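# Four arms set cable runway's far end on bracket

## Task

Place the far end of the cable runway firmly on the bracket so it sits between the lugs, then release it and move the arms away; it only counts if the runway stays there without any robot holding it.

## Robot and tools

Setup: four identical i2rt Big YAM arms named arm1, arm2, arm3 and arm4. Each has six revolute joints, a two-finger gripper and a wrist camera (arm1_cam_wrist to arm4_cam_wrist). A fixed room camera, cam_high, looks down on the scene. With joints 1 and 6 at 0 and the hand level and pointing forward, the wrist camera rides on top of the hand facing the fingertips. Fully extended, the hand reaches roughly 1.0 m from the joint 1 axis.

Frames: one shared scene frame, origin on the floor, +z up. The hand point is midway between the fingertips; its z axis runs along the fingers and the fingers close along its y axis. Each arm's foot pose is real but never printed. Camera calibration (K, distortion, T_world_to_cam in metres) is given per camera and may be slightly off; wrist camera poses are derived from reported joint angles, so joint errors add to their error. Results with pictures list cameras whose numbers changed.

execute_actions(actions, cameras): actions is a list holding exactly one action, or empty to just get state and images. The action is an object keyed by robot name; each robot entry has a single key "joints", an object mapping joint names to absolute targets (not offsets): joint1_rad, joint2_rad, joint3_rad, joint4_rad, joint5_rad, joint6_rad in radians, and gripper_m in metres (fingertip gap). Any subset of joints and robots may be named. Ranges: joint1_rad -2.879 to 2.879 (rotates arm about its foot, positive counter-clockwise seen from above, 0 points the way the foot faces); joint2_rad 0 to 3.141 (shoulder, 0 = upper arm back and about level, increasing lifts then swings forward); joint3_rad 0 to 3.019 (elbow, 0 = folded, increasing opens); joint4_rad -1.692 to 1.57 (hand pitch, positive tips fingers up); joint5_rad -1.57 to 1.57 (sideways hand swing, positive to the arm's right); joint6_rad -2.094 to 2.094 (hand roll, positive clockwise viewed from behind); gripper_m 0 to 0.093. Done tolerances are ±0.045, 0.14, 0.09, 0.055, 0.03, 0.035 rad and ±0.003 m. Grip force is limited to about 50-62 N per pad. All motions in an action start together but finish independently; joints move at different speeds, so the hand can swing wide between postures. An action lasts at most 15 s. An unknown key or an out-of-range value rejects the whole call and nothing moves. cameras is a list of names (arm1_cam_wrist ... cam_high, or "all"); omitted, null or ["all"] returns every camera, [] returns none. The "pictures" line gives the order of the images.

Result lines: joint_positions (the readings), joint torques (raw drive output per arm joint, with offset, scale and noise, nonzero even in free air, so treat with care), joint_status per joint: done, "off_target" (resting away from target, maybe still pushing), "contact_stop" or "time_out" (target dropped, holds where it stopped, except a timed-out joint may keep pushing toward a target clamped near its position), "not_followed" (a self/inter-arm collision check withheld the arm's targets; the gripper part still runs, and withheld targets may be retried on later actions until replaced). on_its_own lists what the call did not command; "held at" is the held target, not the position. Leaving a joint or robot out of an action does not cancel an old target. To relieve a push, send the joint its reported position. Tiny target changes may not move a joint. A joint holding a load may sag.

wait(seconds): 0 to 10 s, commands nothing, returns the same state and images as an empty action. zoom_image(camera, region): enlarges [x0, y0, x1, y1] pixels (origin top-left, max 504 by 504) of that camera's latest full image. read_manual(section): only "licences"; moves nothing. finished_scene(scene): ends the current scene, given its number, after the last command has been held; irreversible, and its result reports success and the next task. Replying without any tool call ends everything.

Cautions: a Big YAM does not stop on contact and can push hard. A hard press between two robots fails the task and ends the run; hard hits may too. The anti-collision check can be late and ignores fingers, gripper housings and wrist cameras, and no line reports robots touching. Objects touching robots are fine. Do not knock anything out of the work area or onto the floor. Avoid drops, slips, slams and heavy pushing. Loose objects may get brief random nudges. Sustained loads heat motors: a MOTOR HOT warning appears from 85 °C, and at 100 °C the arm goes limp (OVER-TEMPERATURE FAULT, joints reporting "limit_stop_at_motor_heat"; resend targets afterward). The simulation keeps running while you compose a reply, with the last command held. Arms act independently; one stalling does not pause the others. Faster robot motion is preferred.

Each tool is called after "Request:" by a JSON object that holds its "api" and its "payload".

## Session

Request:
{"api": "execute_actions", "payload": {"actions": []}}

Scene clock: 0.00 s.
Joint torques (N m, as the arm reports them, + toward a larger angle): no reading
arm1.joint_positions: joint1_rad=+0.084 joint2_rad=+0.516 joint3_rad=+1.393 joint4_rad=-1.536 joint5_rad=+0.219 joint6_rad=+0.349 gripper_m=+0.095
arm1.joint_status: not commanded
arm1.hand: x=-0.9522 y=-0.3243 z=+1.3701 quat_wxyz=(-0.338, +0.453, -0.769, -0.298) (m; scene frame)
arm2.joint_positions: joint1_rad=+0.336 joint2_rad=+0.497 joint3_rad=+1.443 joint4_rad=-1.248 joint5_rad=+0.034 joint6_rad=+0.468 gripper_m=+0.094
arm2.joint_status: not commanded
arm2.hand: x=-0.2604 y=+0.3481 z=+1.4283 quat_wxyz=(-0.541, -0.627, -0.503, +0.249) (m; scene frame)
arm3.joint_positions: joint1_rad=-0.094 joint2_rad=+0.624 joint3_rad=+1.403 joint4_rad=-1.536 joint5_rad=-0.067 joint6_rad=+0.291 gripper_m=+0.095
arm3.joint_status: not commanded
arm3.hand: x=+0.5960 y=-0.3357 z=+1.3497 quat_wxyz=(-0.204, +0.579, -0.713, -0.339) (m; scene frame)
arm4.joint_positions: joint1_rad=+0.475 joint2_rad=+0.571 joint3_rad=+1.422 joint4_rad=-1.465 joint5_rad=+0.287 joint6_rad=-0.443 gripper_m=+0.094
arm4.joint_status: not commanded
arm4.hand: x=+1.2763 y=+0.3158 z=+1.3375 quat_wxyz=(-0.259, -0.308, -0.825, +0.397) (m; scene frame)
pictures: arm1_cam_wrist, arm2_cam_wrist, arm3_cam_wrist, arm4_cam_wrist, cam_high
camera_calibration (this result's frames):
arm1_cam_wrist: T_world_to_cam=[[0.896615, -0.417593, -0.147298, 0.920977], [-0.442807, -0.846766, -0.294804, -0.284187], [-0.00161864, 0.32955, -0.944137, 1.51896], [0, 0, 0, 1]] pos_world=[-0.949144, -0.356621, 1.48599]
arm2_cam_wrist: T_world_to_cam=[[-0.898821, -0.0862929, -0.429738, 0.406283], [0.174447, 0.829008, -0.531332, 0.521021], [0.402107, -0.552539, -0.730076, 1.46661], [0, 0, 0, 1]] pos_world=[-0.315451, 0.41349, 1.52217]
arm3_cam_wrist: T_world_to_cam=[[0.964602, -0.0990103, -0.244418, -0.276271], [-0.141173, -0.976726, -0.161482, -0.0223643], [-0.222741, 0.190271, -0.956129, 1.60725], [0, 0, 0, 1]] pos_world=[0.621335, -0.355011, 1.4656]
arm4_cam_wrist: T_world_to_cam=[[-0.709387, -0.506179, 0.490461, 0.410126], [-0.663668, 0.714008, -0.223018, 0.927207], [-0.237306, -0.483709, -0.842444, 1.70415], [0, 0, 0, 1]] pos_world=[1.3107, 0.369876, 1.44128]
Images, in order (width x height): arm1_cam_wrist 616x616, arm2_cam_wrist 616x616, arm3_cam_wrist 616x616, arm4_cam_wrist 616x616, cam_high 896x504.

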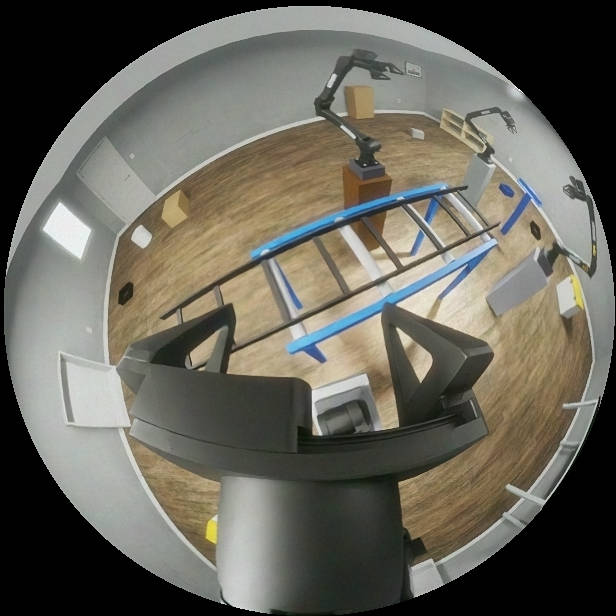

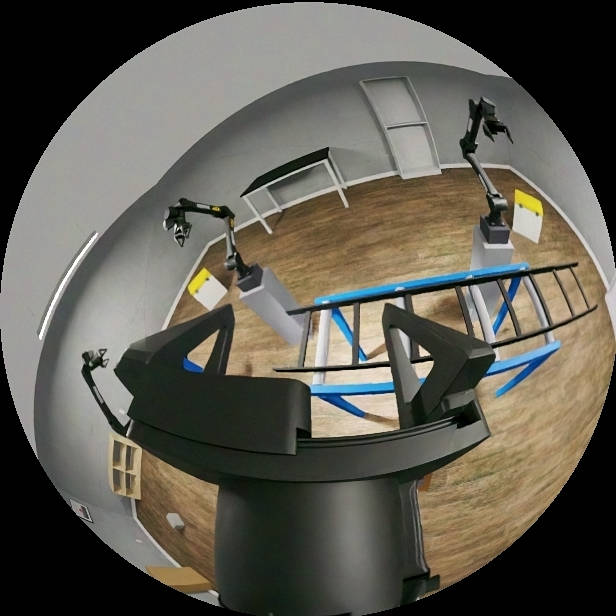

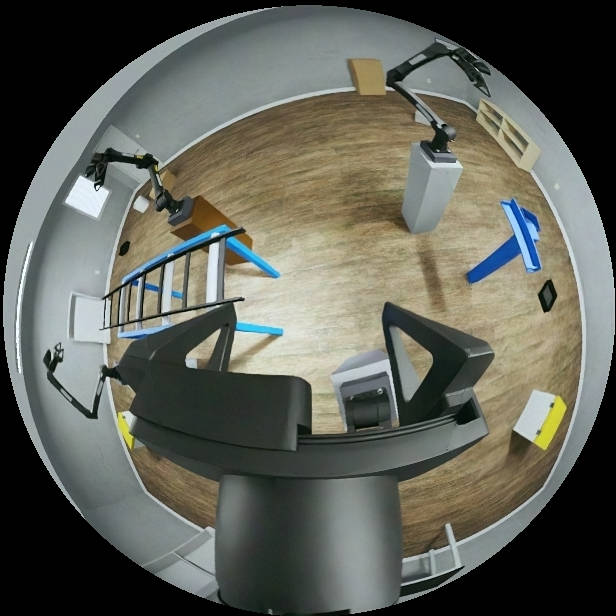

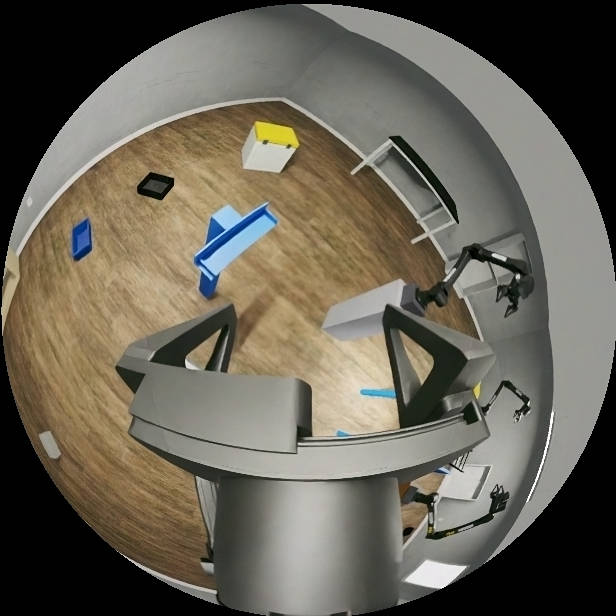

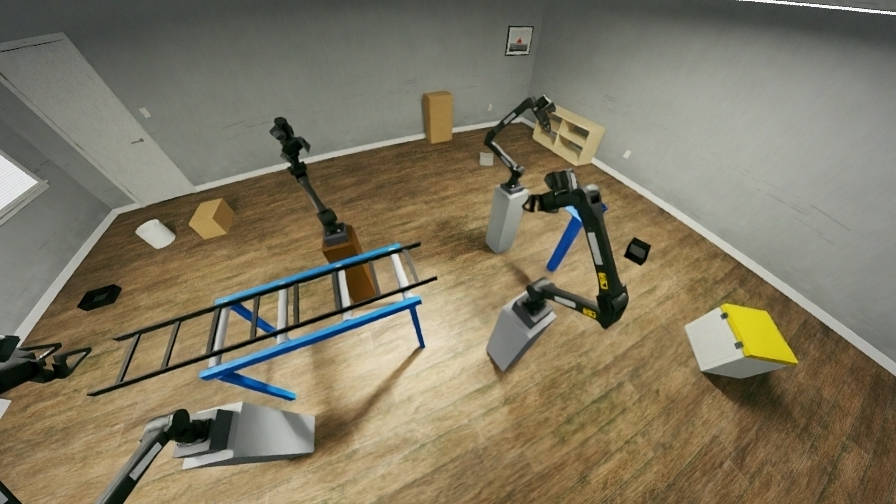

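Request:
{"api": "zoom_image", "payload": {"camera": "cam_high", "region": [320, 220, 460, 330]}}

Request:
{"api": "zoom_image", "payload": {"camera": "arm4_cam_wrist", "region": [170, 180, 300, 310]}}

Region (320, 220, 460, 330) of cam_high's 896x504 image, scaled by 3.600, with more detail than that image has; it fills the top 396 rows of this view, and the rest is white.

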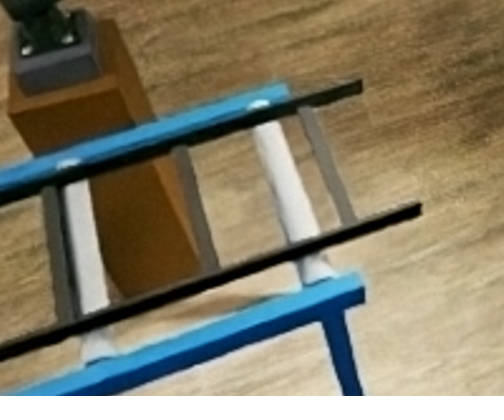

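Region (170, 180, 300, 310) of arm4_cam_wrist's 616x616 image, scaled by 3.877, with more detail than that image has.

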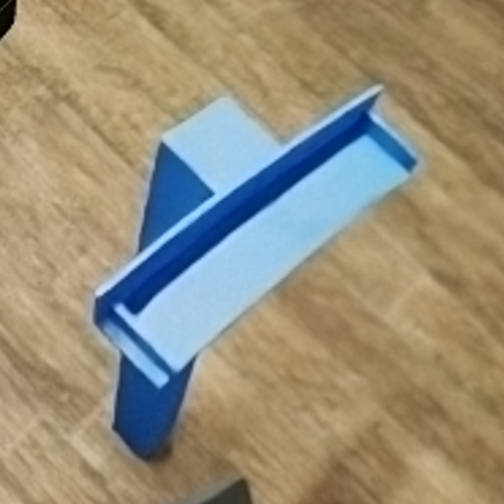

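Request:
{"api": "execute_actions", "payload": {"actions": [{"arm2":{"joints":{"joint1_rad":-0.485,"joint2_rad":1.873,"joint3_rad":1.55,"joint4_rad":-1.233,"joint5_rad":0,"joint6_rad":-0.54,"gripper_m":0.07}},"arm3":{"joints":{"joint1_rad":0.7,"joint2_rad":0.1,"joint3_rad":0.15,"joint4_rad":-0.4}},"arm4":{"joints":{"joint1_rad":-0.915,"joint5_rad":0,"joint6_rad":-0.825}}}], "cameras": ["arm2_cam_wrist","cam_high"]}}

Scene clock: 53.77 s.
Joint torques (N m, as the arm reports them, + toward a larger angle): arm1=[-2.34  4.69 10.46  1.38  0.15 -0.07] | arm2=[ -0.91 -18.44  10.05   0.43  -0.04  -0.14] | arm3=[ 0.55  3.62 12.56  2.58  0.04  0.03] | arm4=[-2.09  4.49  8.47  1.83 -0.02 -0.13]
arm1.joint_positions: joint1_rad=+0.084 joint2_rad=+0.516 joint3_rad=+1.393 joint4_rad=-1.536 joint5_rad=+0.219 joint6_rad=+0.349 gripper_m=+0.095
arm1.joint_status: not commanded
arm1.hand: x=-0.9522 y=-0.3243 z=+1.3701 quat_wxyz=(-0.338, +0.453, -0.769, -0.298) (m; scene frame)
arm2.joint_positions: joint1_rad=-0.492 joint2_rad=+1.862 joint3_rad=+1.535 joint4_rad=-1.233 joint5_rad=-0.001 joint6_rad=-0.524 gripper_m=+0.070
arm2.joint_status: all done
arm2.hand: x=-0.5927 y=+0.0425 z=+0.9254 quat_wxyz=(-0.005, -0.715, -0.699, +0.005) (m; scene frame)
arm3.joint_positions: joint1_rad=+0.690 joint2_rad=+0.107 joint3_rad=+0.148 joint4_rad=-0.423 joint5_rad=-0.067 joint6_rad=+0.291 gripper_m=+0.095
arm3.joint_status: all done
arm3.hand: x=+0.4174 y=-0.3722 z=+1.0051 quat_wxyz=(-0.097, +0.732, -0.390, -0.551) (m; scene frame)
arm4.joint_positions: joint1_rad=-0.904 joint2_rad=+0.571 joint3_rad=+1.422 joint4_rad=-1.465 joint5_rad=+0.001 joint6_rad=-0.813 gripper_m=+0.094
arm4.joint_status: all done
arm4.hand: x=+1.0774 y=+0.3683 z=+1.3327 quat_wxyz=(+0.012, -0.629, -0.627, +0.459) (m; scene frame)
pictures: arm2_cam_wrist, cam_high
camera_calibration (this result's frames):
arm2_cam_wrist: T_world_to_cam=[[-0.999618, 0.0275399, 0.0022258, -0.599301], [0.0240302, 0.826806, 0.561974, -0.535641], [0.0136364, 0.561813, -0.827152, 0.876444], [0, 0, 0, 1]] pos_world=[-0.598152, -0.033022, 1.0273]
Images, in order (width x height): arm2_cam_wrist 616x616, cam_high 896x504.

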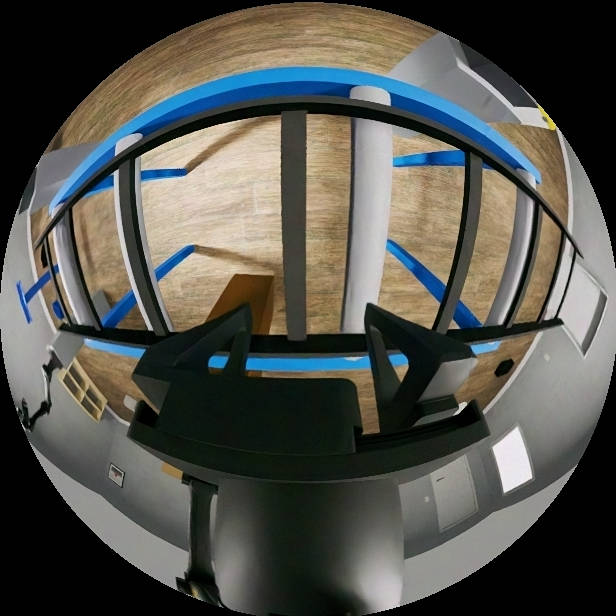

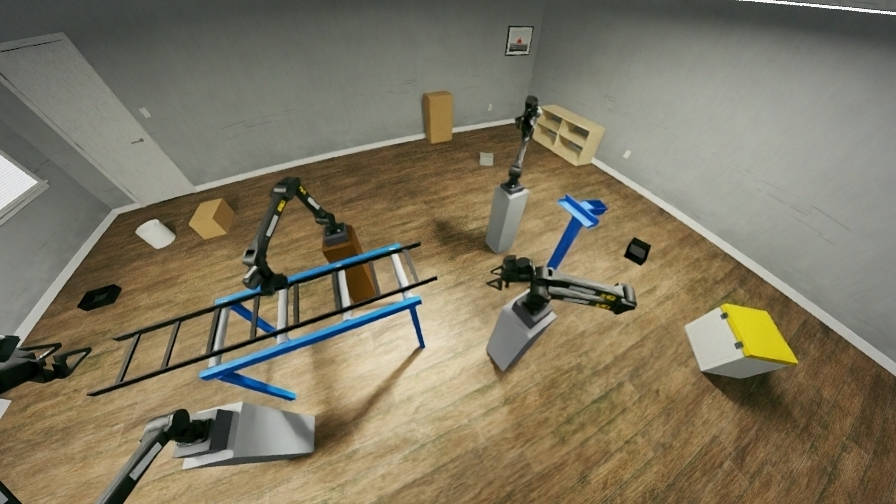

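Request:
{"api": "execute_actions", "payload": {"actions": [{"arm2":{"joints":{"joint1_rad":-0.45,"joint2_rad":2.01,"joint3_rad":1.422,"joint4_rad":-0.952,"joint6_rad":-0.50}},"arm4":{"joints":{"joint2_rad":1.6,"joint3_rad":1.8}}}], "cameras": ["arm2_cam_wrist"]}}

Scene clock: 65.20 s.
Joint torques (N m, as the arm reports them, + toward a larger angle): arm1=[-2.13  4.42 10.49  1.34  0.16 -0.08] | arm2=[ -1.53 -21.1    8.78   0.9   -0.04   0.1 ] | arm3=[ 0.59  3.63 12.6   2.58  0.05  0.03] | arm4=[ -1.94 -14.75  10.85   1.02  -0.03  -0.17]
arm1.joint_positions: joint1_rad=+0.084 joint2_rad=+0.516 joint3_rad=+1.393 joint4_rad=-1.536 joint5_rad=+0.219 joint6_rad=+0.349 gripper_m=+0.095
arm1.joint_status: not commanded
arm1.hand: x=-0.9522 y=-0.3243 z=+1.3701 quat_wxyz=(-0.338, +0.453, -0.769, -0.298) (m; scene frame)
arm2.joint_positions: joint1_rad=-0.448 joint2_rad=+2.016 joint3_rad=+1.410 joint4_rad=-0.964 joint5_rad=-0.001 joint6_rad=-0.515 gripper_m=+0.070
arm2.joint_status: all done
arm2.hand: x=-0.5709 y=+0.0297 z=+0.7995 quat_wxyz=(-0.004, -0.703, -0.711, -0.001) (m; scene frame)
arm3.joint_positions: joint1_rad=+0.690 joint2_rad=+0.107 joint3_rad=+0.148 joint4_rad=-0.423 joint5_rad=-0.067 joint6_rad=+0.291 gripper_m=+0.095
arm3.joint_status: not commanded
arm3.hand: x=+0.4174 y=-0.3722 z=+1.0051 quat_wxyz=(-0.097, +0.732, -0.390, -0.551) (m; scene frame)
arm4.joint_positions: joint1_rad=-0.904 joint2_rad=+1.591 joint3_rad=+1.772 joint4_rad=-1.465 joint5_rad=+0.001 joint6_rad=-0.813 gripper_m=+0.094
arm4.joint_status: all done
arm4.hand: x=+0.8234 y=+0.1282 z=+1.1347 quat_wxyz=(+0.003, -0.701, -0.699, +0.142) (m; scene frame)
pictures: arm2_cam_wrist
camera_calibration (this result's frames):
arm2_cam_wrist: T_world_to_cam=[[-0.999974, -0.00648356, -0.00315716, -0.571771], [-0.00712713, 0.821813, 0.569713, -0.478664], [-0.00109918, 0.569721, -0.821837, 0.76633], [0, 0, 0, 1]] pos_world=[-0.574326, -0.0469295, 0.900695]
Images, in order (width x height): arm2_cam_wrist 616x616.

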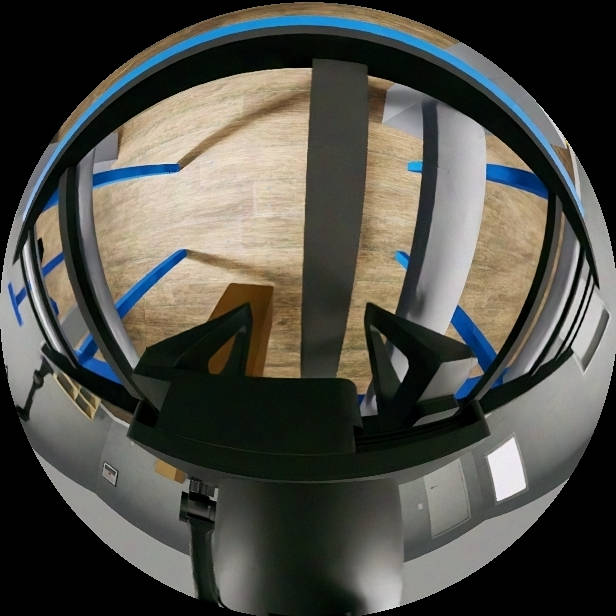

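Request:
{"api": "execute_actions", "payload": {"actions": [{"arm2":{"joints":{"joint1_rad":-0.08,"joint6_rad":-0.134,"gripper_m":0.045}}}], "cameras": ["arm2_cam_wrist"]}}

Scene clock: 74.90 s.
Joint torques (N m, as the arm reports them, + toward a larger angle): arm1=[-2.27  4.67 10.46  1.34  0.16 -0.08] | arm2=[ -0.29 -20.92   8.92   0.47  -0.27  -0.02] | arm3=[ 0.59  3.62 12.63  2.58  0.04  0.03] | arm4=[ -1.79 -14.74  10.97   1.03  -0.03  -0.16]
arm1.joint_positions: joint1_rad=+0.084 joint2_rad=+0.516 joint3_rad=+1.393 joint4_rad=-1.536 joint5_rad=+0.219 joint6_rad=+0.349 gripper_m=+0.095
arm1.joint_status: not commanded
arm1.hand: x=-0.9522 y=-0.3243 z=+1.3701 quat_wxyz=(-0.338, +0.453, -0.769, -0.298) (m; scene frame)
arm2.joint_positions: joint1_rad=-0.094 joint2_rad=+2.013 joint3_rad=+1.409 joint4_rad=-0.952 joint5_rad=+0.007 joint6_rad=-0.134 gripper_m=+0.045
arm2.joint_status: all done
arm2.hand: x=-0.3858 y=-0.0366 z=+0.8020 quat_wxyz=(-0.005, -0.713, -0.701, +0.007) (m; scene frame)
arm3.joint_positions: joint1_rad=+0.690 joint2_rad=+0.107 joint3_rad=+0.148 joint4_rad=-0.423 joint5_rad=-0.067 joint6_rad=+0.291 gripper_m=+0.095
arm3.joint_status: not commanded
arm3.hand: x=+0.4174 y=-0.3722 z=+1.0051 quat_wxyz=(-0.097, +0.732, -0.390, -0.551) (m; scene frame)
arm4.joint_positions: joint1_rad=-0.904 joint2_rad=+1.591 joint3_rad=+1.772 joint4_rad=-1.465 joint5_rad=+0.001 joint6_rad=-0.813 gripper_m=+0.094
arm4.joint_status: not commanded
arm4.hand: x=+0.8234 y=+0.1282 z=+1.1347 quat_wxyz=(+0.003, -0.701, -0.699, +0.142) (m; scene frame)
pictures: arm2_cam_wrist
camera_calibration (this result's frames):
arm2_cam_wrist: T_world_to_cam=[[-0.99978, 0.0200258, 0.00616354, -0.393458], [0.0200449, 0.828487, 0.55965, -0.40555], [0.006101, 0.55965, -0.828706, 0.814252], [0, 0, 0, 1]] pos_world=[-0.39021, -0.111825, 0.904167]
Images, in order (width x height): arm2_cam_wrist 616x616.

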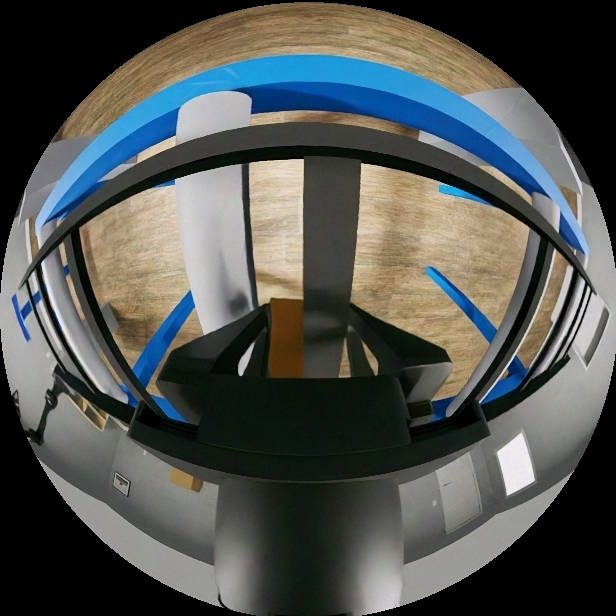

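Request:
{"api": "execute_actions", "payload": {"actions": [{"arm2":{"joints":{"joint1_rad":0.30,"joint6_rad":0.245,"gripper_m":0.034}},"arm4":{"joints":{"joint2_rad":2.219,"joint3_rad":2.27,"joint4_rad":-1.61}}}], "cameras": ["arm2_cam_wrist"]}}

Scene clock: 82.73 s.
Joint torques (N m, as the arm reports them, + toward a larger angle): arm1=[-2.2   4.42 10.45  1.34  0.15 -0.08] | arm2=[ -2.45 -20.62   7.65   0.12   0.19   0.03] | arm3=[ 0.58  3.65 12.6   2.56  0.04  0.03] | arm4=[ -1.84 -24.98  11.35  -0.03  -0.03  -0.18]
arm1.joint_positions: joint1_rad=+0.084 joint2_rad=+0.516 joint3_rad=+1.393 joint4_rad=-1.536 joint5_rad=+0.219 joint6_rad=+0.349 gripper_m=+0.095
arm1.joint_status: not commanded
arm1.hand: x=-0.9522 y=-0.3243 z=+1.3701 quat_wxyz=(-0.338, +0.453, -0.769, -0.298) (m; scene frame)
arm2.joint_positions: joint1_rad=+0.313 joint2_rad=+2.008 joint3_rad=+1.428 joint4_rad=-0.941 joint5_rad=-0.006 joint6_rad=+0.238 gripper_m=+0.034
arm2.joint_status: all done
arm2.hand: x=-0.1536 y=-0.0363 z=+0.8125 quat_wxyz=(-0.026, -0.700, -0.713, +0.009) (m; scene frame)
arm3.joint_positions: joint1_rad=+0.690 joint2_rad=+0.107 joint3_rad=+0.148 joint4_rad=-0.423 joint5_rad=-0.067 joint6_rad=+0.291 gripper_m=+0.095
arm3.joint_status: not commanded
arm3.hand: x=+0.4174 y=-0.3722 z=+1.0051 quat_wxyz=(-0.097, +0.732, -0.390, -0.551) (m; scene frame)
arm4.joint_positions: joint1_rad=-0.904 joint2_rad=+2.216 joint3_rad=+2.230 joint4_rad=-1.600 joint5_rad=+0.001 joint6_rad=-0.814 gripper_m=+0.094
arm4.joint_status: all done
arm4.hand: x=+0.7228 y=+0.0326 z=+0.9450 quat_wxyz=(-0.001, -0.707, -0.707, -0.009) (m; scene frame)
pictures: arm2_cam_wrist
camera_calibration (this result's frames):
arm2_cam_wrist: T_world_to_cam=[[-0.999685, -0.0145782, -0.0204157, -0.141088], [-0.0232059, 0.846532, 0.531831, -0.399646], [0.00952944, 0.532138, -0.846604, 0.835403], [0, 0, 0, 1]] pos_world=[-0.158279, -0.108293, 0.916919]
Images, in order (width x height): arm2_cam_wrist 616x616.

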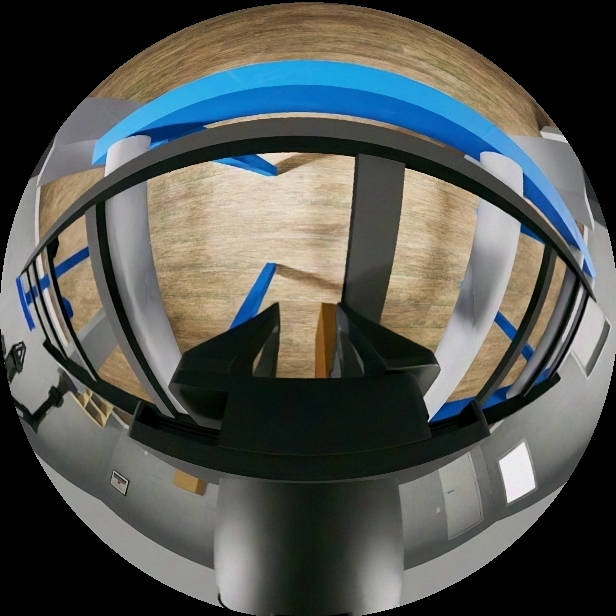

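Request:
{"api": "execute_actions", "payload": {"actions": [], "cameras": ["arm2_cam_wrist","arm4_cam_wrist","cam_high"]}}

Scene clock: 86.97 s.
Joint torques (N m, as the arm reports them, + toward a larger angle): arm1=[-2.16  4.62 10.53  1.36  0.16 -0.07] | arm2=[ -2.48 -20.63   7.63   0.12   0.19   0.03] | arm3=[ 0.53  3.6  12.6   2.57  0.04  0.03] | arm4=[ -1.91 -25.22  11.43  -0.01  -0.02  -0.18]
arm1.joint_positions: joint1_rad=+0.084 joint2_rad=+0.516 joint3_rad=+1.393 joint4_rad=-1.536 joint5_rad=+0.219 joint6_rad=+0.349 gripper_m=+0.095
arm1.joint_status: not commanded
arm1.hand: x=-0.9522 y=-0.3243 z=+1.3701 quat_wxyz=(-0.338, +0.453, -0.769, -0.298) (m; scene frame)
arm2.joint_positions: joint1_rad=+0.313 joint2_rad=+2.008 joint3_rad=+1.428 joint4_rad=-0.941 joint5_rad=-0.006 joint6_rad=+0.238 gripper_m=+0.034
arm2.joint_status: all done
arm2.hand: x=-0.1536 y=-0.0363 z=+0.8125 quat_wxyz=(-0.026, -0.700, -0.713, +0.009) (m; scene frame)
arm3.joint_positions: joint1_rad=+0.690 joint2_rad=+0.107 joint3_rad=+0.148 joint4_rad=-0.423 joint5_rad=-0.067 joint6_rad=+0.291 gripper_m=+0.095
arm3.joint_status: not commanded
arm3.hand: x=+0.4174 y=-0.3722 z=+1.0051 quat_wxyz=(-0.097, +0.732, -0.390, -0.551) (m; scene frame)
arm4.joint_positions: joint1_rad=-0.904 joint2_rad=+2.216 joint3_rad=+2.230 joint4_rad=-1.600 joint5_rad=+0.001 joint6_rad=-0.814 gripper_m=+0.094
arm4.joint_status: all done
arm4.hand: x=+0.7228 y=+0.0326 z=+0.9450 quat_wxyz=(-0.001, -0.707, -0.707, -0.009) (m; scene frame)
pictures: arm2_cam_wrist, arm4_cam_wrist, cam_high
camera_calibration (this result's frames):
arm2_cam_wrist: T_world_to_cam=[[-0.999685, -0.0145782, -0.0204157, -0.141088], [-0.0232059, 0.846532, 0.531831, -0.399646], [0.00952944, 0.532138, -0.846604, 0.835403], [0, 0, 0, 1]] pos_world=[-0.158279, -0.108293, 0.916919]
arm4_cam_wrist: T_world_to_cam=[[-0.99964, -0.00232602, -0.0267478, 0.748733], [-0.0176076, 0.808883, 0.587705, -0.561661], [0.0202688, 0.587964, -0.808633, 0.852078], [0, 0, 0, 1]] pos_world=[0.721303, -0.0449321, 1.03914]
Images, in order (width x height): arm2_cam_wrist 616x616, arm4_cam_wrist 616x616, cam_high 896x504.

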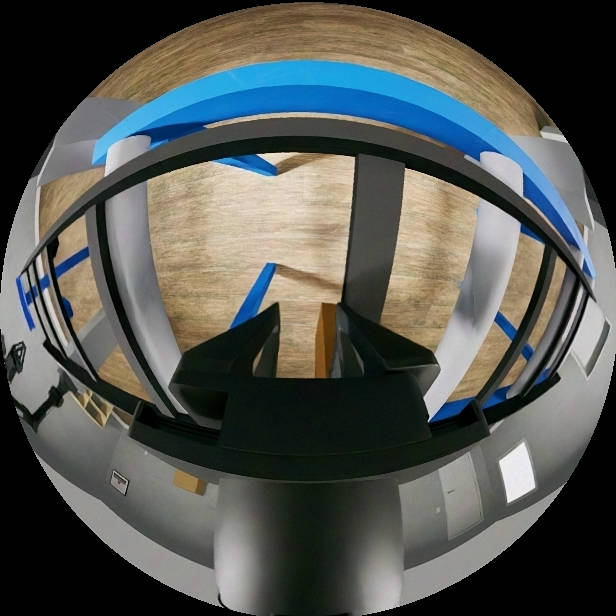

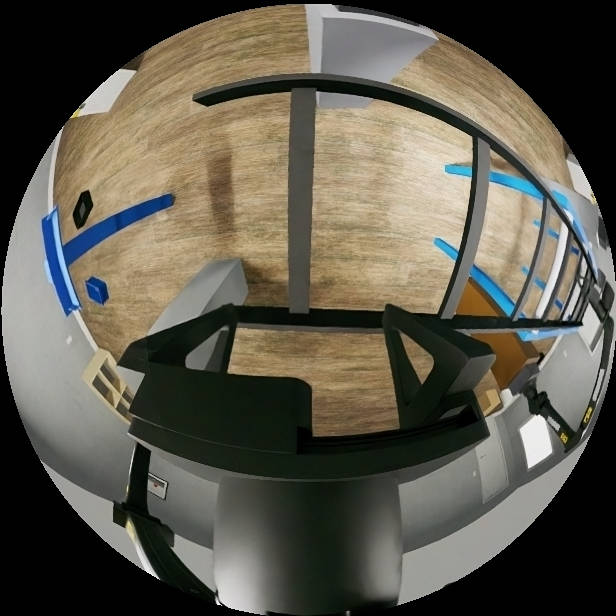

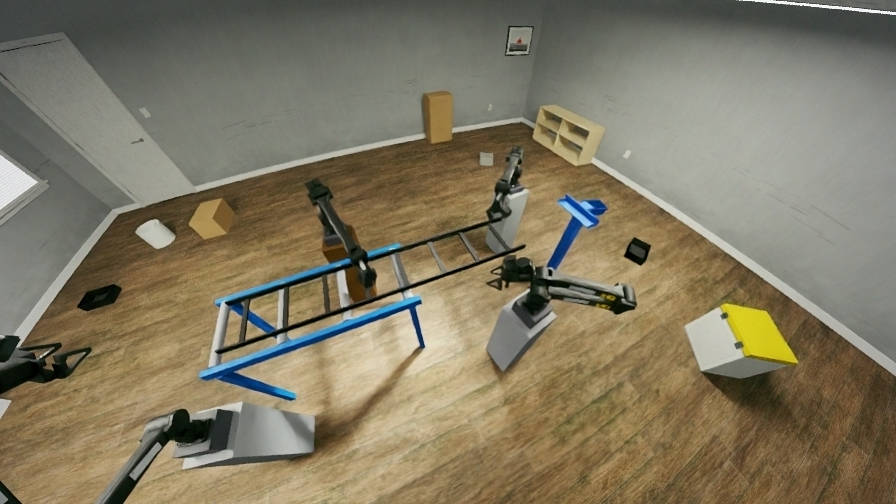

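Request:
{"api": "execute_actions", "payload": {"actions": [{"arm4":{"joints":{"joint1_rad":-0.825,"joint2_rad":2.38,"joint3_rad":2.13,"joint4_rad":-1.293,"joint6_rad":-0.715}}}], "cameras": ["arm4_cam_wrist"]}}

Scene clock: 95.57 s.
Joint torques (N m, as the arm reports them, + toward a larger angle): arm1=[-2.11  4.46 10.5   1.37  0.15 -0.07] | arm2=[ -2.46 -20.6    7.65   0.13   0.19   0.03] | arm3=[ 0.6   3.59 12.61  2.59  0.05  0.03] | arm4=[ -1.72 -27.08   9.79   0.8   -0.03   0.08]
arm1.joint_positions: joint1_rad=+0.084 joint2_rad=+0.516 joint3_rad=+1.393 joint4_rad=-1.536 joint5_rad=+0.219 joint6_rad=+0.349 gripper_m=+0.095
arm1.joint_status: not commanded
arm1.hand: x=-0.9522 y=-0.3243 z=+1.3701 quat_wxyz=(-0.338, +0.453, -0.769, -0.298) (m; scene frame)
arm2.joint_positions: joint1_rad=+0.313 joint2_rad=+2.008 joint3_rad=+1.428 joint4_rad=-0.941 joint5_rad=-0.006 joint6_rad=+0.238 gripper_m=+0.034
arm2.joint_status: not commanded
arm2.hand: x=-0.1536 y=-0.0363 z=+0.8125 quat_wxyz=(-0.026, -0.700, -0.713, +0.009) (m; scene frame)
arm3.joint_positions: joint1_rad=+0.690 joint2_rad=+0.107 joint3_rad=+0.148 joint4_rad=-0.423 joint5_rad=-0.067 joint6_rad=+0.291 gripper_m=+0.095
arm3.joint_status: not commanded
arm3.hand: x=+0.4174 y=-0.3722 z=+1.0051 quat_wxyz=(-0.097, +0.732, -0.390, -0.551) (m; scene frame)
arm4.joint_positions: joint1_rad=-0.817 joint2_rad=+2.381 joint3_rad=+2.109 joint4_rad=-1.304 joint5_rad=+0.001 joint6_rad=-0.727 gripper_m=+0.094
arm4.joint_status: all done
arm4.hand: x=+0.7476 y=-0.0292 z=+0.7874 quat_wxyz=(-0.001, -0.707, -0.707, -0.004) (m; scene frame)
pictures: arm4_cam_wrist
camera_calibration (this result's frames):
arm4_cam_wrist: T_world_to_cam=[[-0.999808, -0.00283156, -0.0194041, 0.763498], [-0.013611, 0.812541, 0.582746, -0.417522], [0.0141165, 0.582898, -0.812423, 0.767946], [0, 0, 0, 1]] pos_world=[0.746827, -0.106218, 0.882021]
Images, in order (width x height): arm4_cam_wrist 616x616.

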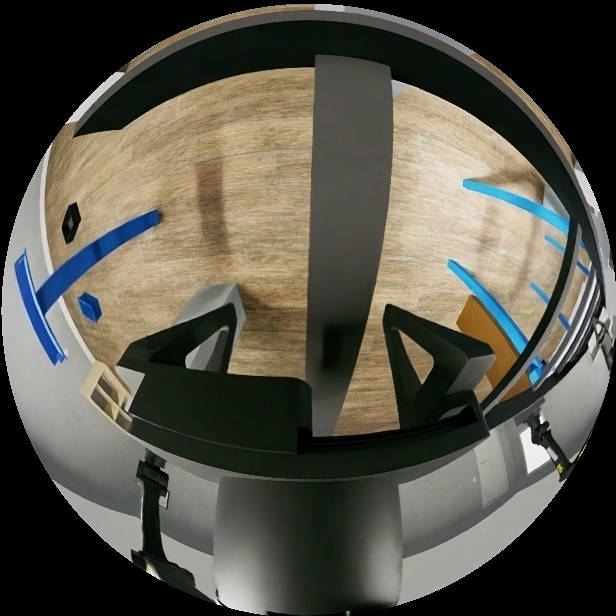

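Request:
{"api": "execute_actions", "payload": {"actions": [{"arm4":{"joints":{"gripper_m":0.0}},"arm2":{"joints":{"joint1_rad":0.36,"joint2_rad":1.7}}}], "cameras": []}}

Request:
{"api": "execute_actions", "payload": {"actions": [{"arm4":{"joints":{"joint1_rad":-0.61,"joint2_rad":2.04,"joint3_rad":1.69,"joint4_rad":-1.106,"joint6_rad":-0.50}},"arm2":{"joints":{"joint2_rad":0.8}}}], "cameras": ["arm4_cam_wrist","cam_high"]}}

Scene clock: 110.47 s.
Joint torques (N m, as the arm reports them, + toward a larger angle): arm1=[-2.19  4.69 10.5   1.36  0.16 -0.07] | arm2=[ -1.84 -16.6   10.43   0.78   0.09   0.02] | arm3=[ 0.56  3.67 12.61  2.59  0.04  0.03] | arm4=[ -1.12 -27.1    9.72   0.25   0.07  -0.08]
arm1.joint_positions: joint1_rad=+0.084 joint2_rad=+0.516 joint3_rad=+1.393 joint4_rad=-1.536 joint5_rad=+0.219 joint6_rad=+0.349 gripper_m=+0.095
arm1.joint_status: not commanded
arm1.hand: x=-0.9522 y=-0.3243 z=+1.3701 quat_wxyz=(-0.338, +0.453, -0.769, -0.298) (m; scene frame)
arm2.joint_positions: joint1_rad=+0.364 joint2_rad=+1.685 joint3_rad=+1.411 joint4_rad=-0.944 joint5_rad=-0.003 joint6_rad=+0.238 gripper_m=+0.034
arm2.joint_status: all done
arm2.hand: x=-0.1238 y=-0.0371 z=+0.9883 quat_wxyz=(-0.157, -0.671, -0.719, +0.084) (m; scene frame)
arm3.joint_positions: joint1_rad=+0.690 joint2_rad=+0.107 joint3_rad=+0.148 joint4_rad=-0.423 joint5_rad=-0.067 joint6_rad=+0.291 gripper_m=+0.095
arm3.joint_status: not commanded
arm3.hand: x=+0.4174 y=-0.3722 z=+1.0051 quat_wxyz=(-0.097, +0.732, -0.390, -0.551) (m; scene frame)
arm4.joint_positions: joint1_rad=-0.825 joint2_rad=+2.381 joint3_rad=+2.110 joint4_rad=-1.288 joint5_rad=-0.002 joint6_rad=-0.713 gripper_m=+0.024
arm4.joint_status: gripper_m off_target (ended at +0.024, target +0.000)
arm4.hand: x=+0.7405 y=-0.0290 z=+0.7878 quat_wxyz=(-0.003, -0.715, -0.699, +0.005) (m; scene frame)
pictures: none
No camera images: the call's "cameras" was empty. Leave "cameras" out to get every camera's image.

Scene clock: 112.50 s.
Joint torques (N m, as the arm reports them, + toward a larger angle): arm1=[-2.26  4.71 10.47  1.37  0.16 -0.08] | arm2=[-1.83 -2.44  9.12  1.77  0.07  0.02] | arm3=[ 0.55  3.63 12.61  2.56  0.04  0.02] | arm4=[ -1.07 -29.22  11.89   0.     0.04  -0.08]
arm1.joint_positions: joint1_rad=+0.084 joint2_rad=+0.516 joint3_rad=+1.393 joint4_rad=-1.536 joint5_rad=+0.219 joint6_rad=+0.349 gripper_m=+0.095
arm1.joint_status: not commanded
arm1.hand: x=-0.9522 y=-0.3243 z=+1.3701 quat_wxyz=(-0.338, +0.453, -0.769, -0.298) (m; scene frame)
arm2.joint_positions: joint1_rad=+0.364 joint2_rad=+0.803 joint3_rad=+1.420 joint4_rad=-0.944 joint5_rad=-0.003 joint6_rad=+0.238 gripper_m=+0.034
arm2.joint_status: all done
arm2.hand: x=-0.1970 y=+0.1865 z=+1.4138 quat_wxyz=(-0.511, -0.554, -0.593, +0.284) (m; scene frame)
arm3.joint_positions: joint1_rad=+0.690 joint2_rad=+0.107 joint3_rad=+0.148 joint4_rad=-0.423 joint5_rad=-0.067 joint6_rad=+0.291 gripper_m=+0.095
arm3.joint_status: not commanded
arm3.hand: x=+0.4174 y=-0.3722 z=+1.0051 quat_wxyz=(-0.097, +0.732, -0.390, -0.551) (m; scene frame)
arm4.joint_positions: joint1_rad=-0.610 joint2_rad=+2.117 joint3_rad=+1.629 joint4_rad=-1.096 joint5_rad=-0.001 joint6_rad=-0.500 gripper_m=+0.024
arm4.joint_status: all done
arm4.hand: x=+0.9158 y=-0.0294 z=+0.7877 quat_wxyz=(+0.000, -0.715, -0.699, -0.008) (m; scene frame)
pictures: arm4_cam_wrist, cam_high
camera_calibration (this result's frames):
arm4_cam_wrist: T_world_to_cam=[[-0.999545, 0.0182798, -0.0239886, 0.935675], [0.0006644, 0.808541, 0.588439, -0.432994], [0.0301523, 0.588155, -0.808186, 0.748059], [0, 0, 0, 1]] pos_world=[0.912981, -0.106985, 0.881807]
Images, in order (width x height): arm4_cam_wrist 616x616, cam_high 896x504.

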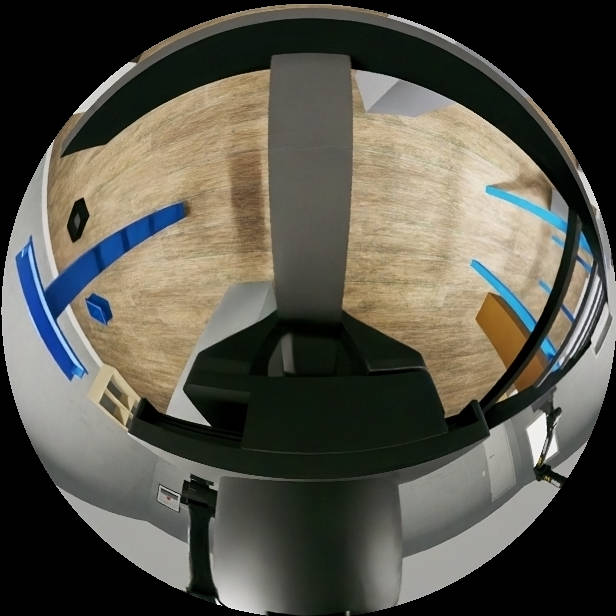

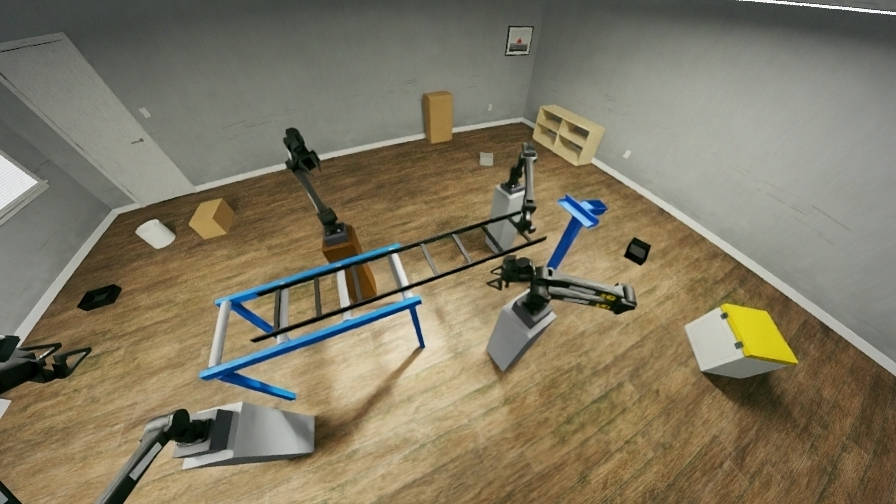

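Request:
{"api": "execute_actions", "payload": {"actions": [{"arm4":{"joints":{"joint1_rad":-0.284,"joint2_rad":1.865,"joint3_rad":1.495,"joint4_rad":-1.0,"joint6_rad":-0.18}}}], "cameras": ["arm4_cam_wrist"]}}

Scene clock: 121.33 s.
Joint torques (N m, as the arm reports them, + toward a larger angle): arm1=[-2.1   4.47 10.48  1.36  0.16 -0.07] | arm2=[-1.87 -2.5   9.14  1.77  0.07  0.01] | arm3=[ 0.63  3.58 12.61  2.58  0.05  0.03] | arm4=[  0.13 -32.3   11.77  -0.17   0.02  -0.09]
arm1.joint_positions: joint1_rad=+0.084 joint2_rad=+0.516 joint3_rad=+1.393 joint4_rad=-1.536 joint5_rad=+0.219 joint6_rad=+0.349 gripper_m=+0.095
arm1.joint_status: not commanded
arm1.hand: x=-0.9522 y=-0.3243 z=+1.3701 quat_wxyz=(-0.338, +0.453, -0.769, -0.298) (m; scene frame)
arm2.joint_positions: joint1_rad=+0.364 joint2_rad=+0.803 joint3_rad=+1.420 joint4_rad=-0.944 joint5_rad=-0.003 joint6_rad=+0.238 gripper_m=+0.034
arm2.joint_status: not commanded
arm2.hand: x=-0.1970 y=+0.1865 z=+1.4138 quat_wxyz=(-0.511, -0.554, -0.593, +0.284) (m; scene frame)
arm3.joint_positions: joint1_rad=+0.690 joint2_rad=+0.107 joint3_rad=+0.148 joint4_rad=-0.423 joint5_rad=-0.067 joint6_rad=+0.291 gripper_m=+0.095
arm3.joint_status: not commanded
arm3.hand: x=+0.4174 y=-0.3722 z=+1.0051 quat_wxyz=(-0.097, +0.732, -0.390, -0.551) (m; scene frame)
arm4.joint_positions: joint1_rad=-0.303 joint2_rad=+2.002 joint3_rad=+1.432 joint4_rad=-0.984 joint5_rad=+0.000 joint6_rad=-0.177 gripper_m=+0.024
arm4.joint_status: all done
arm4.hand: x=+1.0988 y=-0.0543 z=+0.7888 quat_wxyz=(-0.006, -0.720, -0.694, +0.006) (m; scene frame)
pictures: arm4_cam_wrist
camera_calibration (this result's frames):
arm4_cam_wrist: T_world_to_cam=[[-0.999354, 0.0335469, -0.0129102, 1.1109], [0.0203603, 0.824278, 0.565819, -0.41651], [0.0296231, 0.56519, -0.824428, 0.770217], [0, 0, 0, 1]] pos_world=[1.09584, -0.129266, 0.885001]
Images, in order (width x height): arm4_cam_wrist 616x616.

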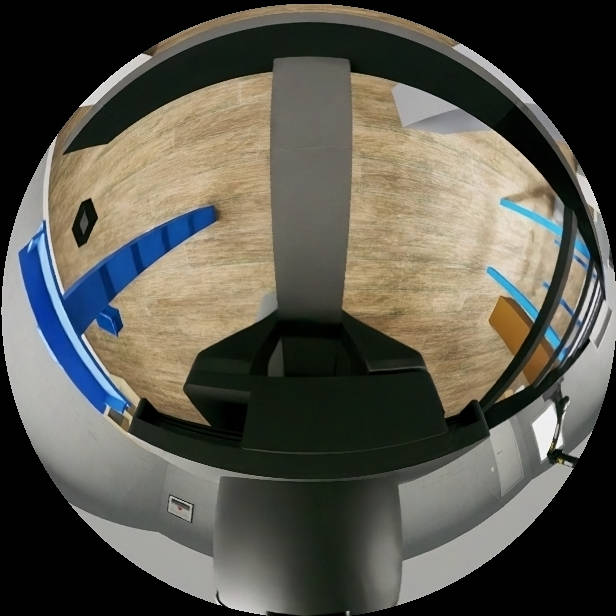

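Request:
{"api": "execute_actions", "payload": {"actions": [{"arm4":{"joints":{"joint1_rad":0.035,"joint2_rad":1.715,"joint3_rad":1.545,"joint4_rad":-1.08,"joint6_rad":0.13}}}], "cameras": ["arm4_cam_wrist","cam_high"]}}

Request:
{"api": "zoom_image", "payload": {"camera": "arm4_cam_wrist", "region": [40, 90, 200, 250]}}

Scene clock: 131.97 s.
Joint torques (N m, as the arm reports them, + toward a larger angle): arm1=[-2.09  4.44 10.48  1.38  0.16 -0.07] | arm2=[-1.86 -2.44  9.14  1.78  0.07  0.01] | arm3=[ 0.55  3.63 12.61  2.57  0.05  0.03] | arm4=[  0.11 -37.13  15.56   0.07   0.24  -0.14]
arm1.joint_positions: joint1_rad=+0.084 joint2_rad=+0.516 joint3_rad=+1.393 joint4_rad=-1.536 joint5_rad=+0.219 joint6_rad=+0.349 gripper_m=+0.095
arm1.joint_status: not commanded
arm1.hand: x=-0.9522 y=-0.3243 z=+1.3701 quat_wxyz=(-0.338, +0.453, -0.769, -0.298) (m; scene frame)
arm2.joint_positions: joint1_rad=+0.364 joint2_rad=+0.803 joint3_rad=+1.420 joint4_rad=-0.944 joint5_rad=-0.003 joint6_rad=+0.238 gripper_m=+0.034
arm2.joint_status: not commanded
arm2.hand: x=-0.1970 y=+0.1865 z=+1.4138 quat_wxyz=(-0.511, -0.554, -0.593, +0.284) (m; scene frame)
arm3.joint_positions: joint1_rad=+0.690 joint2_rad=+0.107 joint3_rad=+0.148 joint4_rad=-0.423 joint5_rad=-0.067 joint6_rad=+0.291 gripper_m=+0.095
arm3.joint_status: not commanded
arm3.hand: x=+0.4174 y=-0.3722 z=+1.0051 quat_wxyz=(-0.097, +0.732, -0.390, -0.551) (m; scene frame)
arm4.joint_positions: joint1_rad=+0.015 joint2_rad=+1.922 joint3_rad=+1.432 joint4_rad=-1.069 joint5_rad=-0.004 joint6_rad=+0.139 gripper_m=+0.024
arm4.joint_status: joint2_rad time_out (moved -0.081 of -0.287); joint3_rad time_out (moved +0.000 of +0.113); the others done
arm4.on_its_own: joint2_rad reads +1.922 and still pushes toward +1.715 since a time_out; joint3_rad reads +1.432 and still pushes toward +1.544 since a time_out
arm4.hand: x=+1.2778 y=-0.0526 z=+0.8326 quat_wxyz=(-0.007, -0.719, -0.695, +0.001) (m; scene frame)
pictures: arm4_cam_wrist, cam_high
camera_calibration (this result's frames):
arm4_cam_wrist: T_world_to_cam=[[-0.99927, 0.0312351, -0.0219939, 1.29772], [0.0131308, 0.82149, 0.570071, -0.440818], [0.035874, 0.569366, -0.821301, 0.789745], [0, 0, 0, 1]] pos_world=[1.27423, -0.128061, 0.928458]
Images, in order (width x height): arm4_cam_wrist 616x616, cam_high 896x504.

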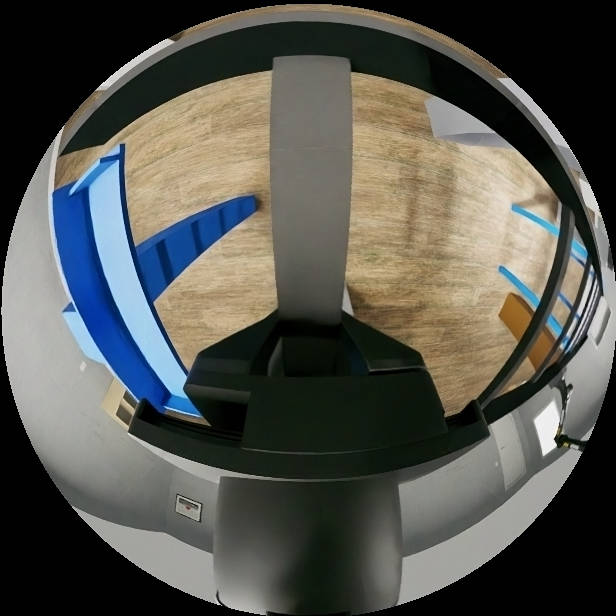

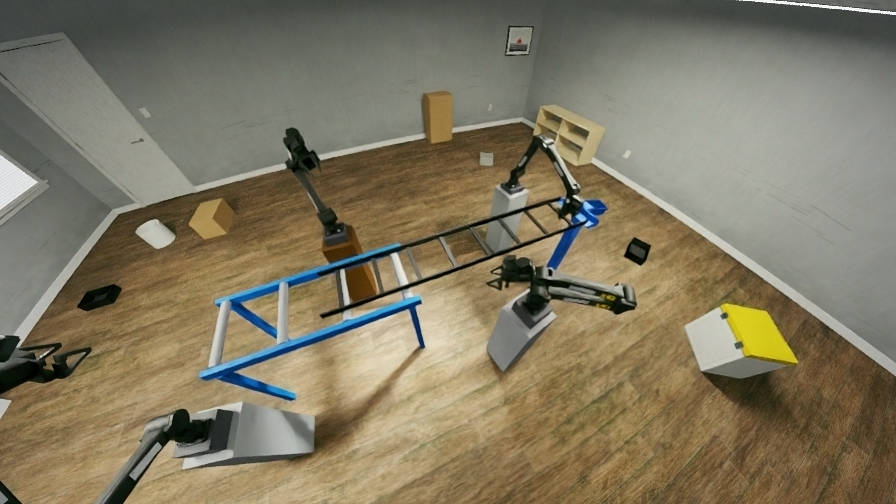

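Region (40, 90, 200, 250) of arm4_cam_wrist's 616x616 image, scaled by 3.150, with more detail than that image has.

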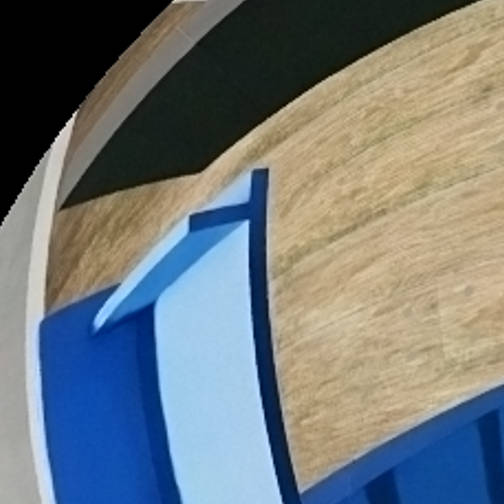

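Request:
{"api": "execute_actions", "payload": {"actions": [{"arm4":{"joints":{"joint1_rad":0.19,"joint6_rad":0.30}}}], "cameras": ["arm4_cam_wrist","cam_high"]}}

Scene clock: 149.70 s.
Joint torques (N m, as the arm reports them, + toward a larger angle): arm1=[-2.04  4.5  10.49  1.37  0.16 -0.08] | arm2=[-1.82 -2.47  9.14  1.77  0.07  0.01] | arm3=[ 0.62  3.58 12.61  2.57  0.05  0.02] | arm4=[ -1.08 -37.39  15.79  -0.01   0.2   -0.1 ]
arm1.joint_positions: joint1_rad=+0.084 joint2_rad=+0.516 joint3_rad=+1.393 joint4_rad=-1.536 joint5_rad=+0.219 joint6_rad=+0.349 gripper_m=+0.095
arm1.joint_status: not commanded
arm1.hand: x=-0.9522 y=-0.3243 z=+1.3701 quat_wxyz=(-0.338, +0.453, -0.769, -0.298) (m; scene frame)
arm2.joint_positions: joint1_rad=+0.364 joint2_rad=+0.803 joint3_rad=+1.420 joint4_rad=-0.944 joint5_rad=-0.003 joint6_rad=+0.238 gripper_m=+0.034
arm2.joint_status: not commanded
arm2.hand: x=-0.1970 y=+0.1865 z=+1.4138 quat_wxyz=(-0.511, -0.554, -0.593, +0.284) (m; scene frame)
arm3.joint_positions: joint1_rad=+0.690 joint2_rad=+0.107 joint3_rad=+0.148 joint4_rad=-0.423 joint5_rad=-0.067 joint6_rad=+0.291 gripper_m=+0.095
arm3.joint_status: not commanded
arm3.hand: x=+0.4174 y=-0.3722 z=+1.0051 quat_wxyz=(-0.097, +0.732, -0.390, -0.551) (m; scene frame)
arm4.joint_positions: joint1_rad=+0.188 joint2_rad=+1.922 joint3_rad=+1.431 joint4_rad=-1.069 joint5_rad=-0.003 joint6_rad=+0.303 gripper_m=+0.024
arm4.joint_status: all done
arm4.on_its_own: joint2_rad reads +1.922 and still pushes toward +1.715 since a time_out; joint3_rad reads +1.431 and still pushes toward +1.544 since a time_out
arm4.hand: x=+1.3718 y=-0.0343 z=+0.8329 quat_wxyz=(-0.007, -0.716, -0.698, +0.000) (m; scene frame)
pictures: arm4_cam_wrist, cam_high
camera_calibration (this result's frames):
arm4_cam_wrist: T_world_to_cam=[[-0.999502, 0.0221059, -0.0224974, 1.39143], [0.00530631, 0.820973, 0.570942, -0.447228], [0.031091, 0.570539, -0.820682, 0.782226], [0, 0, 0, 1]] pos_world=[1.36879, -0.109887, 0.928603]
Images, in order (width x height): arm4_cam_wrist 616x616, cam_high 896x504.

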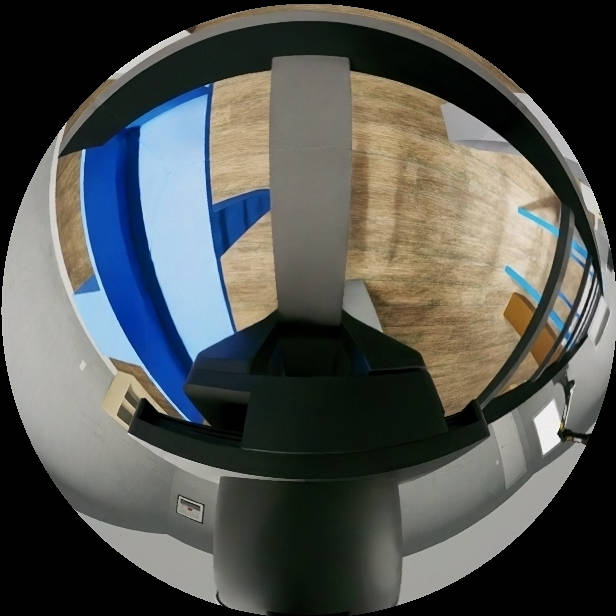

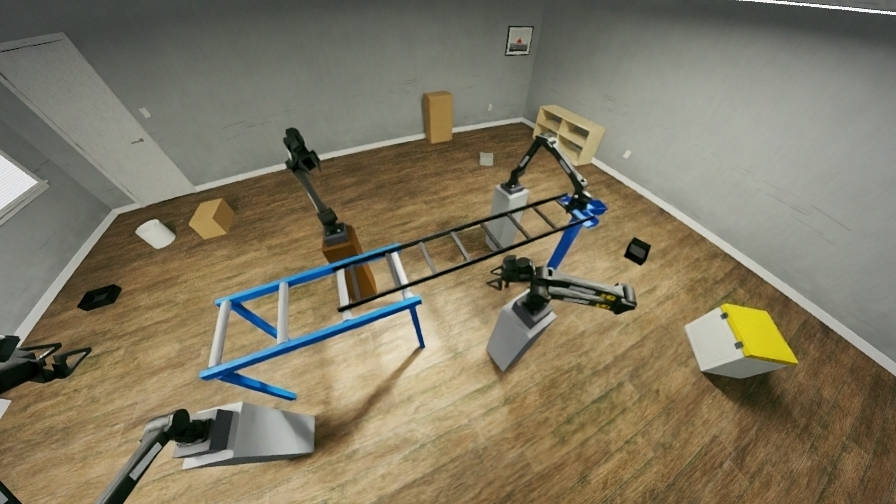

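Request:
{"api": "execute_actions", "payload": {"actions": [{"arm4":{"joints":{"joint2_rad":1.81,"joint4_rad":-0.99}}}], "cameras": ["arm4_cam_wrist"]}}

Scene clock: 157.57 s.
Joint torques (N m, as the arm reports them, + toward a larger angle): arm1=[-2.22  4.46 10.51  1.34  0.15 -0.07] | arm2=[-1.85 -2.38  9.14  1.79  0.07  0.01] | arm3=[ 0.55  3.56 12.62  2.58  0.04  0.03] | arm4=[ -1.19 -37.    15.32   0.46  -0.09  -0.14]
arm1.joint_positions: joint1_rad=+0.084 joint2_rad=+0.516 joint3_rad=+1.393 joint4_rad=-1.536 joint5_rad=+0.219 joint6_rad=+0.349 gripper_m=+0.095
arm1.joint_status: not commanded
arm1.hand: x=-0.9522 y=-0.3243 z=+1.3701 quat_wxyz=(-0.338, +0.453, -0.769, -0.298) (m; scene frame)
arm2.joint_positions: joint1_rad=+0.364 joint2_rad=+0.803 joint3_rad=+1.420 joint4_rad=-0.944 joint5_rad=-0.003 joint6_rad=+0.238 gripper_m=+0.034
arm2.joint_status: not commanded
arm2.hand: x=-0.1970 y=+0.1865 z=+1.4138 quat_wxyz=(-0.511, -0.554, -0.593, +0.284) (m; scene frame)
arm3.joint_positions: joint1_rad=+0.690 joint2_rad=+0.107 joint3_rad=+0.148 joint4_rad=-0.423 joint5_rad=-0.067 joint6_rad=+0.291 gripper_m=+0.095
arm3.joint_status: not commanded
arm3.hand: x=+0.4174 y=-0.3722 z=+1.0051 quat_wxyz=(-0.097, +0.732, -0.390, -0.551) (m; scene frame)
arm4.joint_positions: joint1_rad=+0.188 joint2_rad=+2.003 joint3_rad=+1.431 joint4_rad=-0.990 joint5_rad=+0.005 joint6_rad=+0.307 gripper_m=+0.024
arm4.joint_status: joint2_rad time_out (moved +0.082 of -0.112); the others done
arm4.on_its_own: joint2_rad reads +2.003 and still pushes toward +1.810 since a time_out; joint3_rad reads +1.431 and still pushes toward +1.544 since a time_out
arm4.hand: x=+1.3734 y=-0.0443 z=+0.7891 quat_wxyz=(-0.004, -0.718, -0.696, +0.003) (m; scene frame)
pictures: arm4_cam_wrist
camera_calibration (this result's frames):
arm4_cam_wrist: T_world_to_cam=[[-0.999547, 0.0263832, -0.0144613, 1.38622], [0.0133957, 0.820643, 0.571284, -0.425423], [0.0269398, 0.570831, -0.820625, 0.757587], [0, 0, 0, 1]] pos_world=[1.37088, -0.119907, 0.884778]
Images, in order (width x height): arm4_cam_wrist 616x616.

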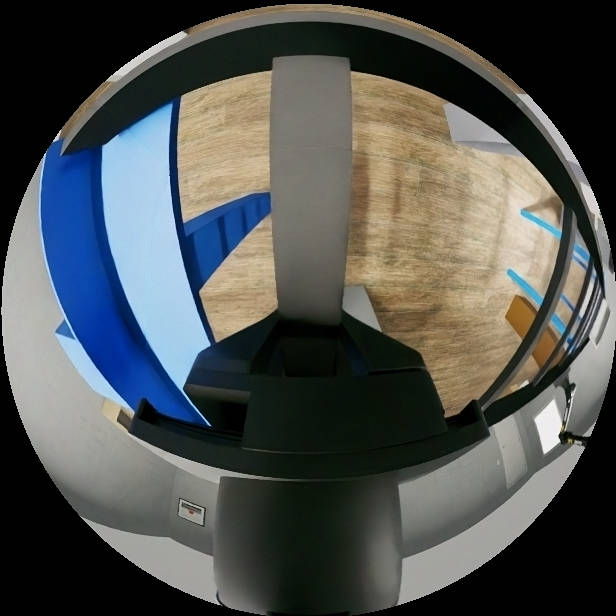

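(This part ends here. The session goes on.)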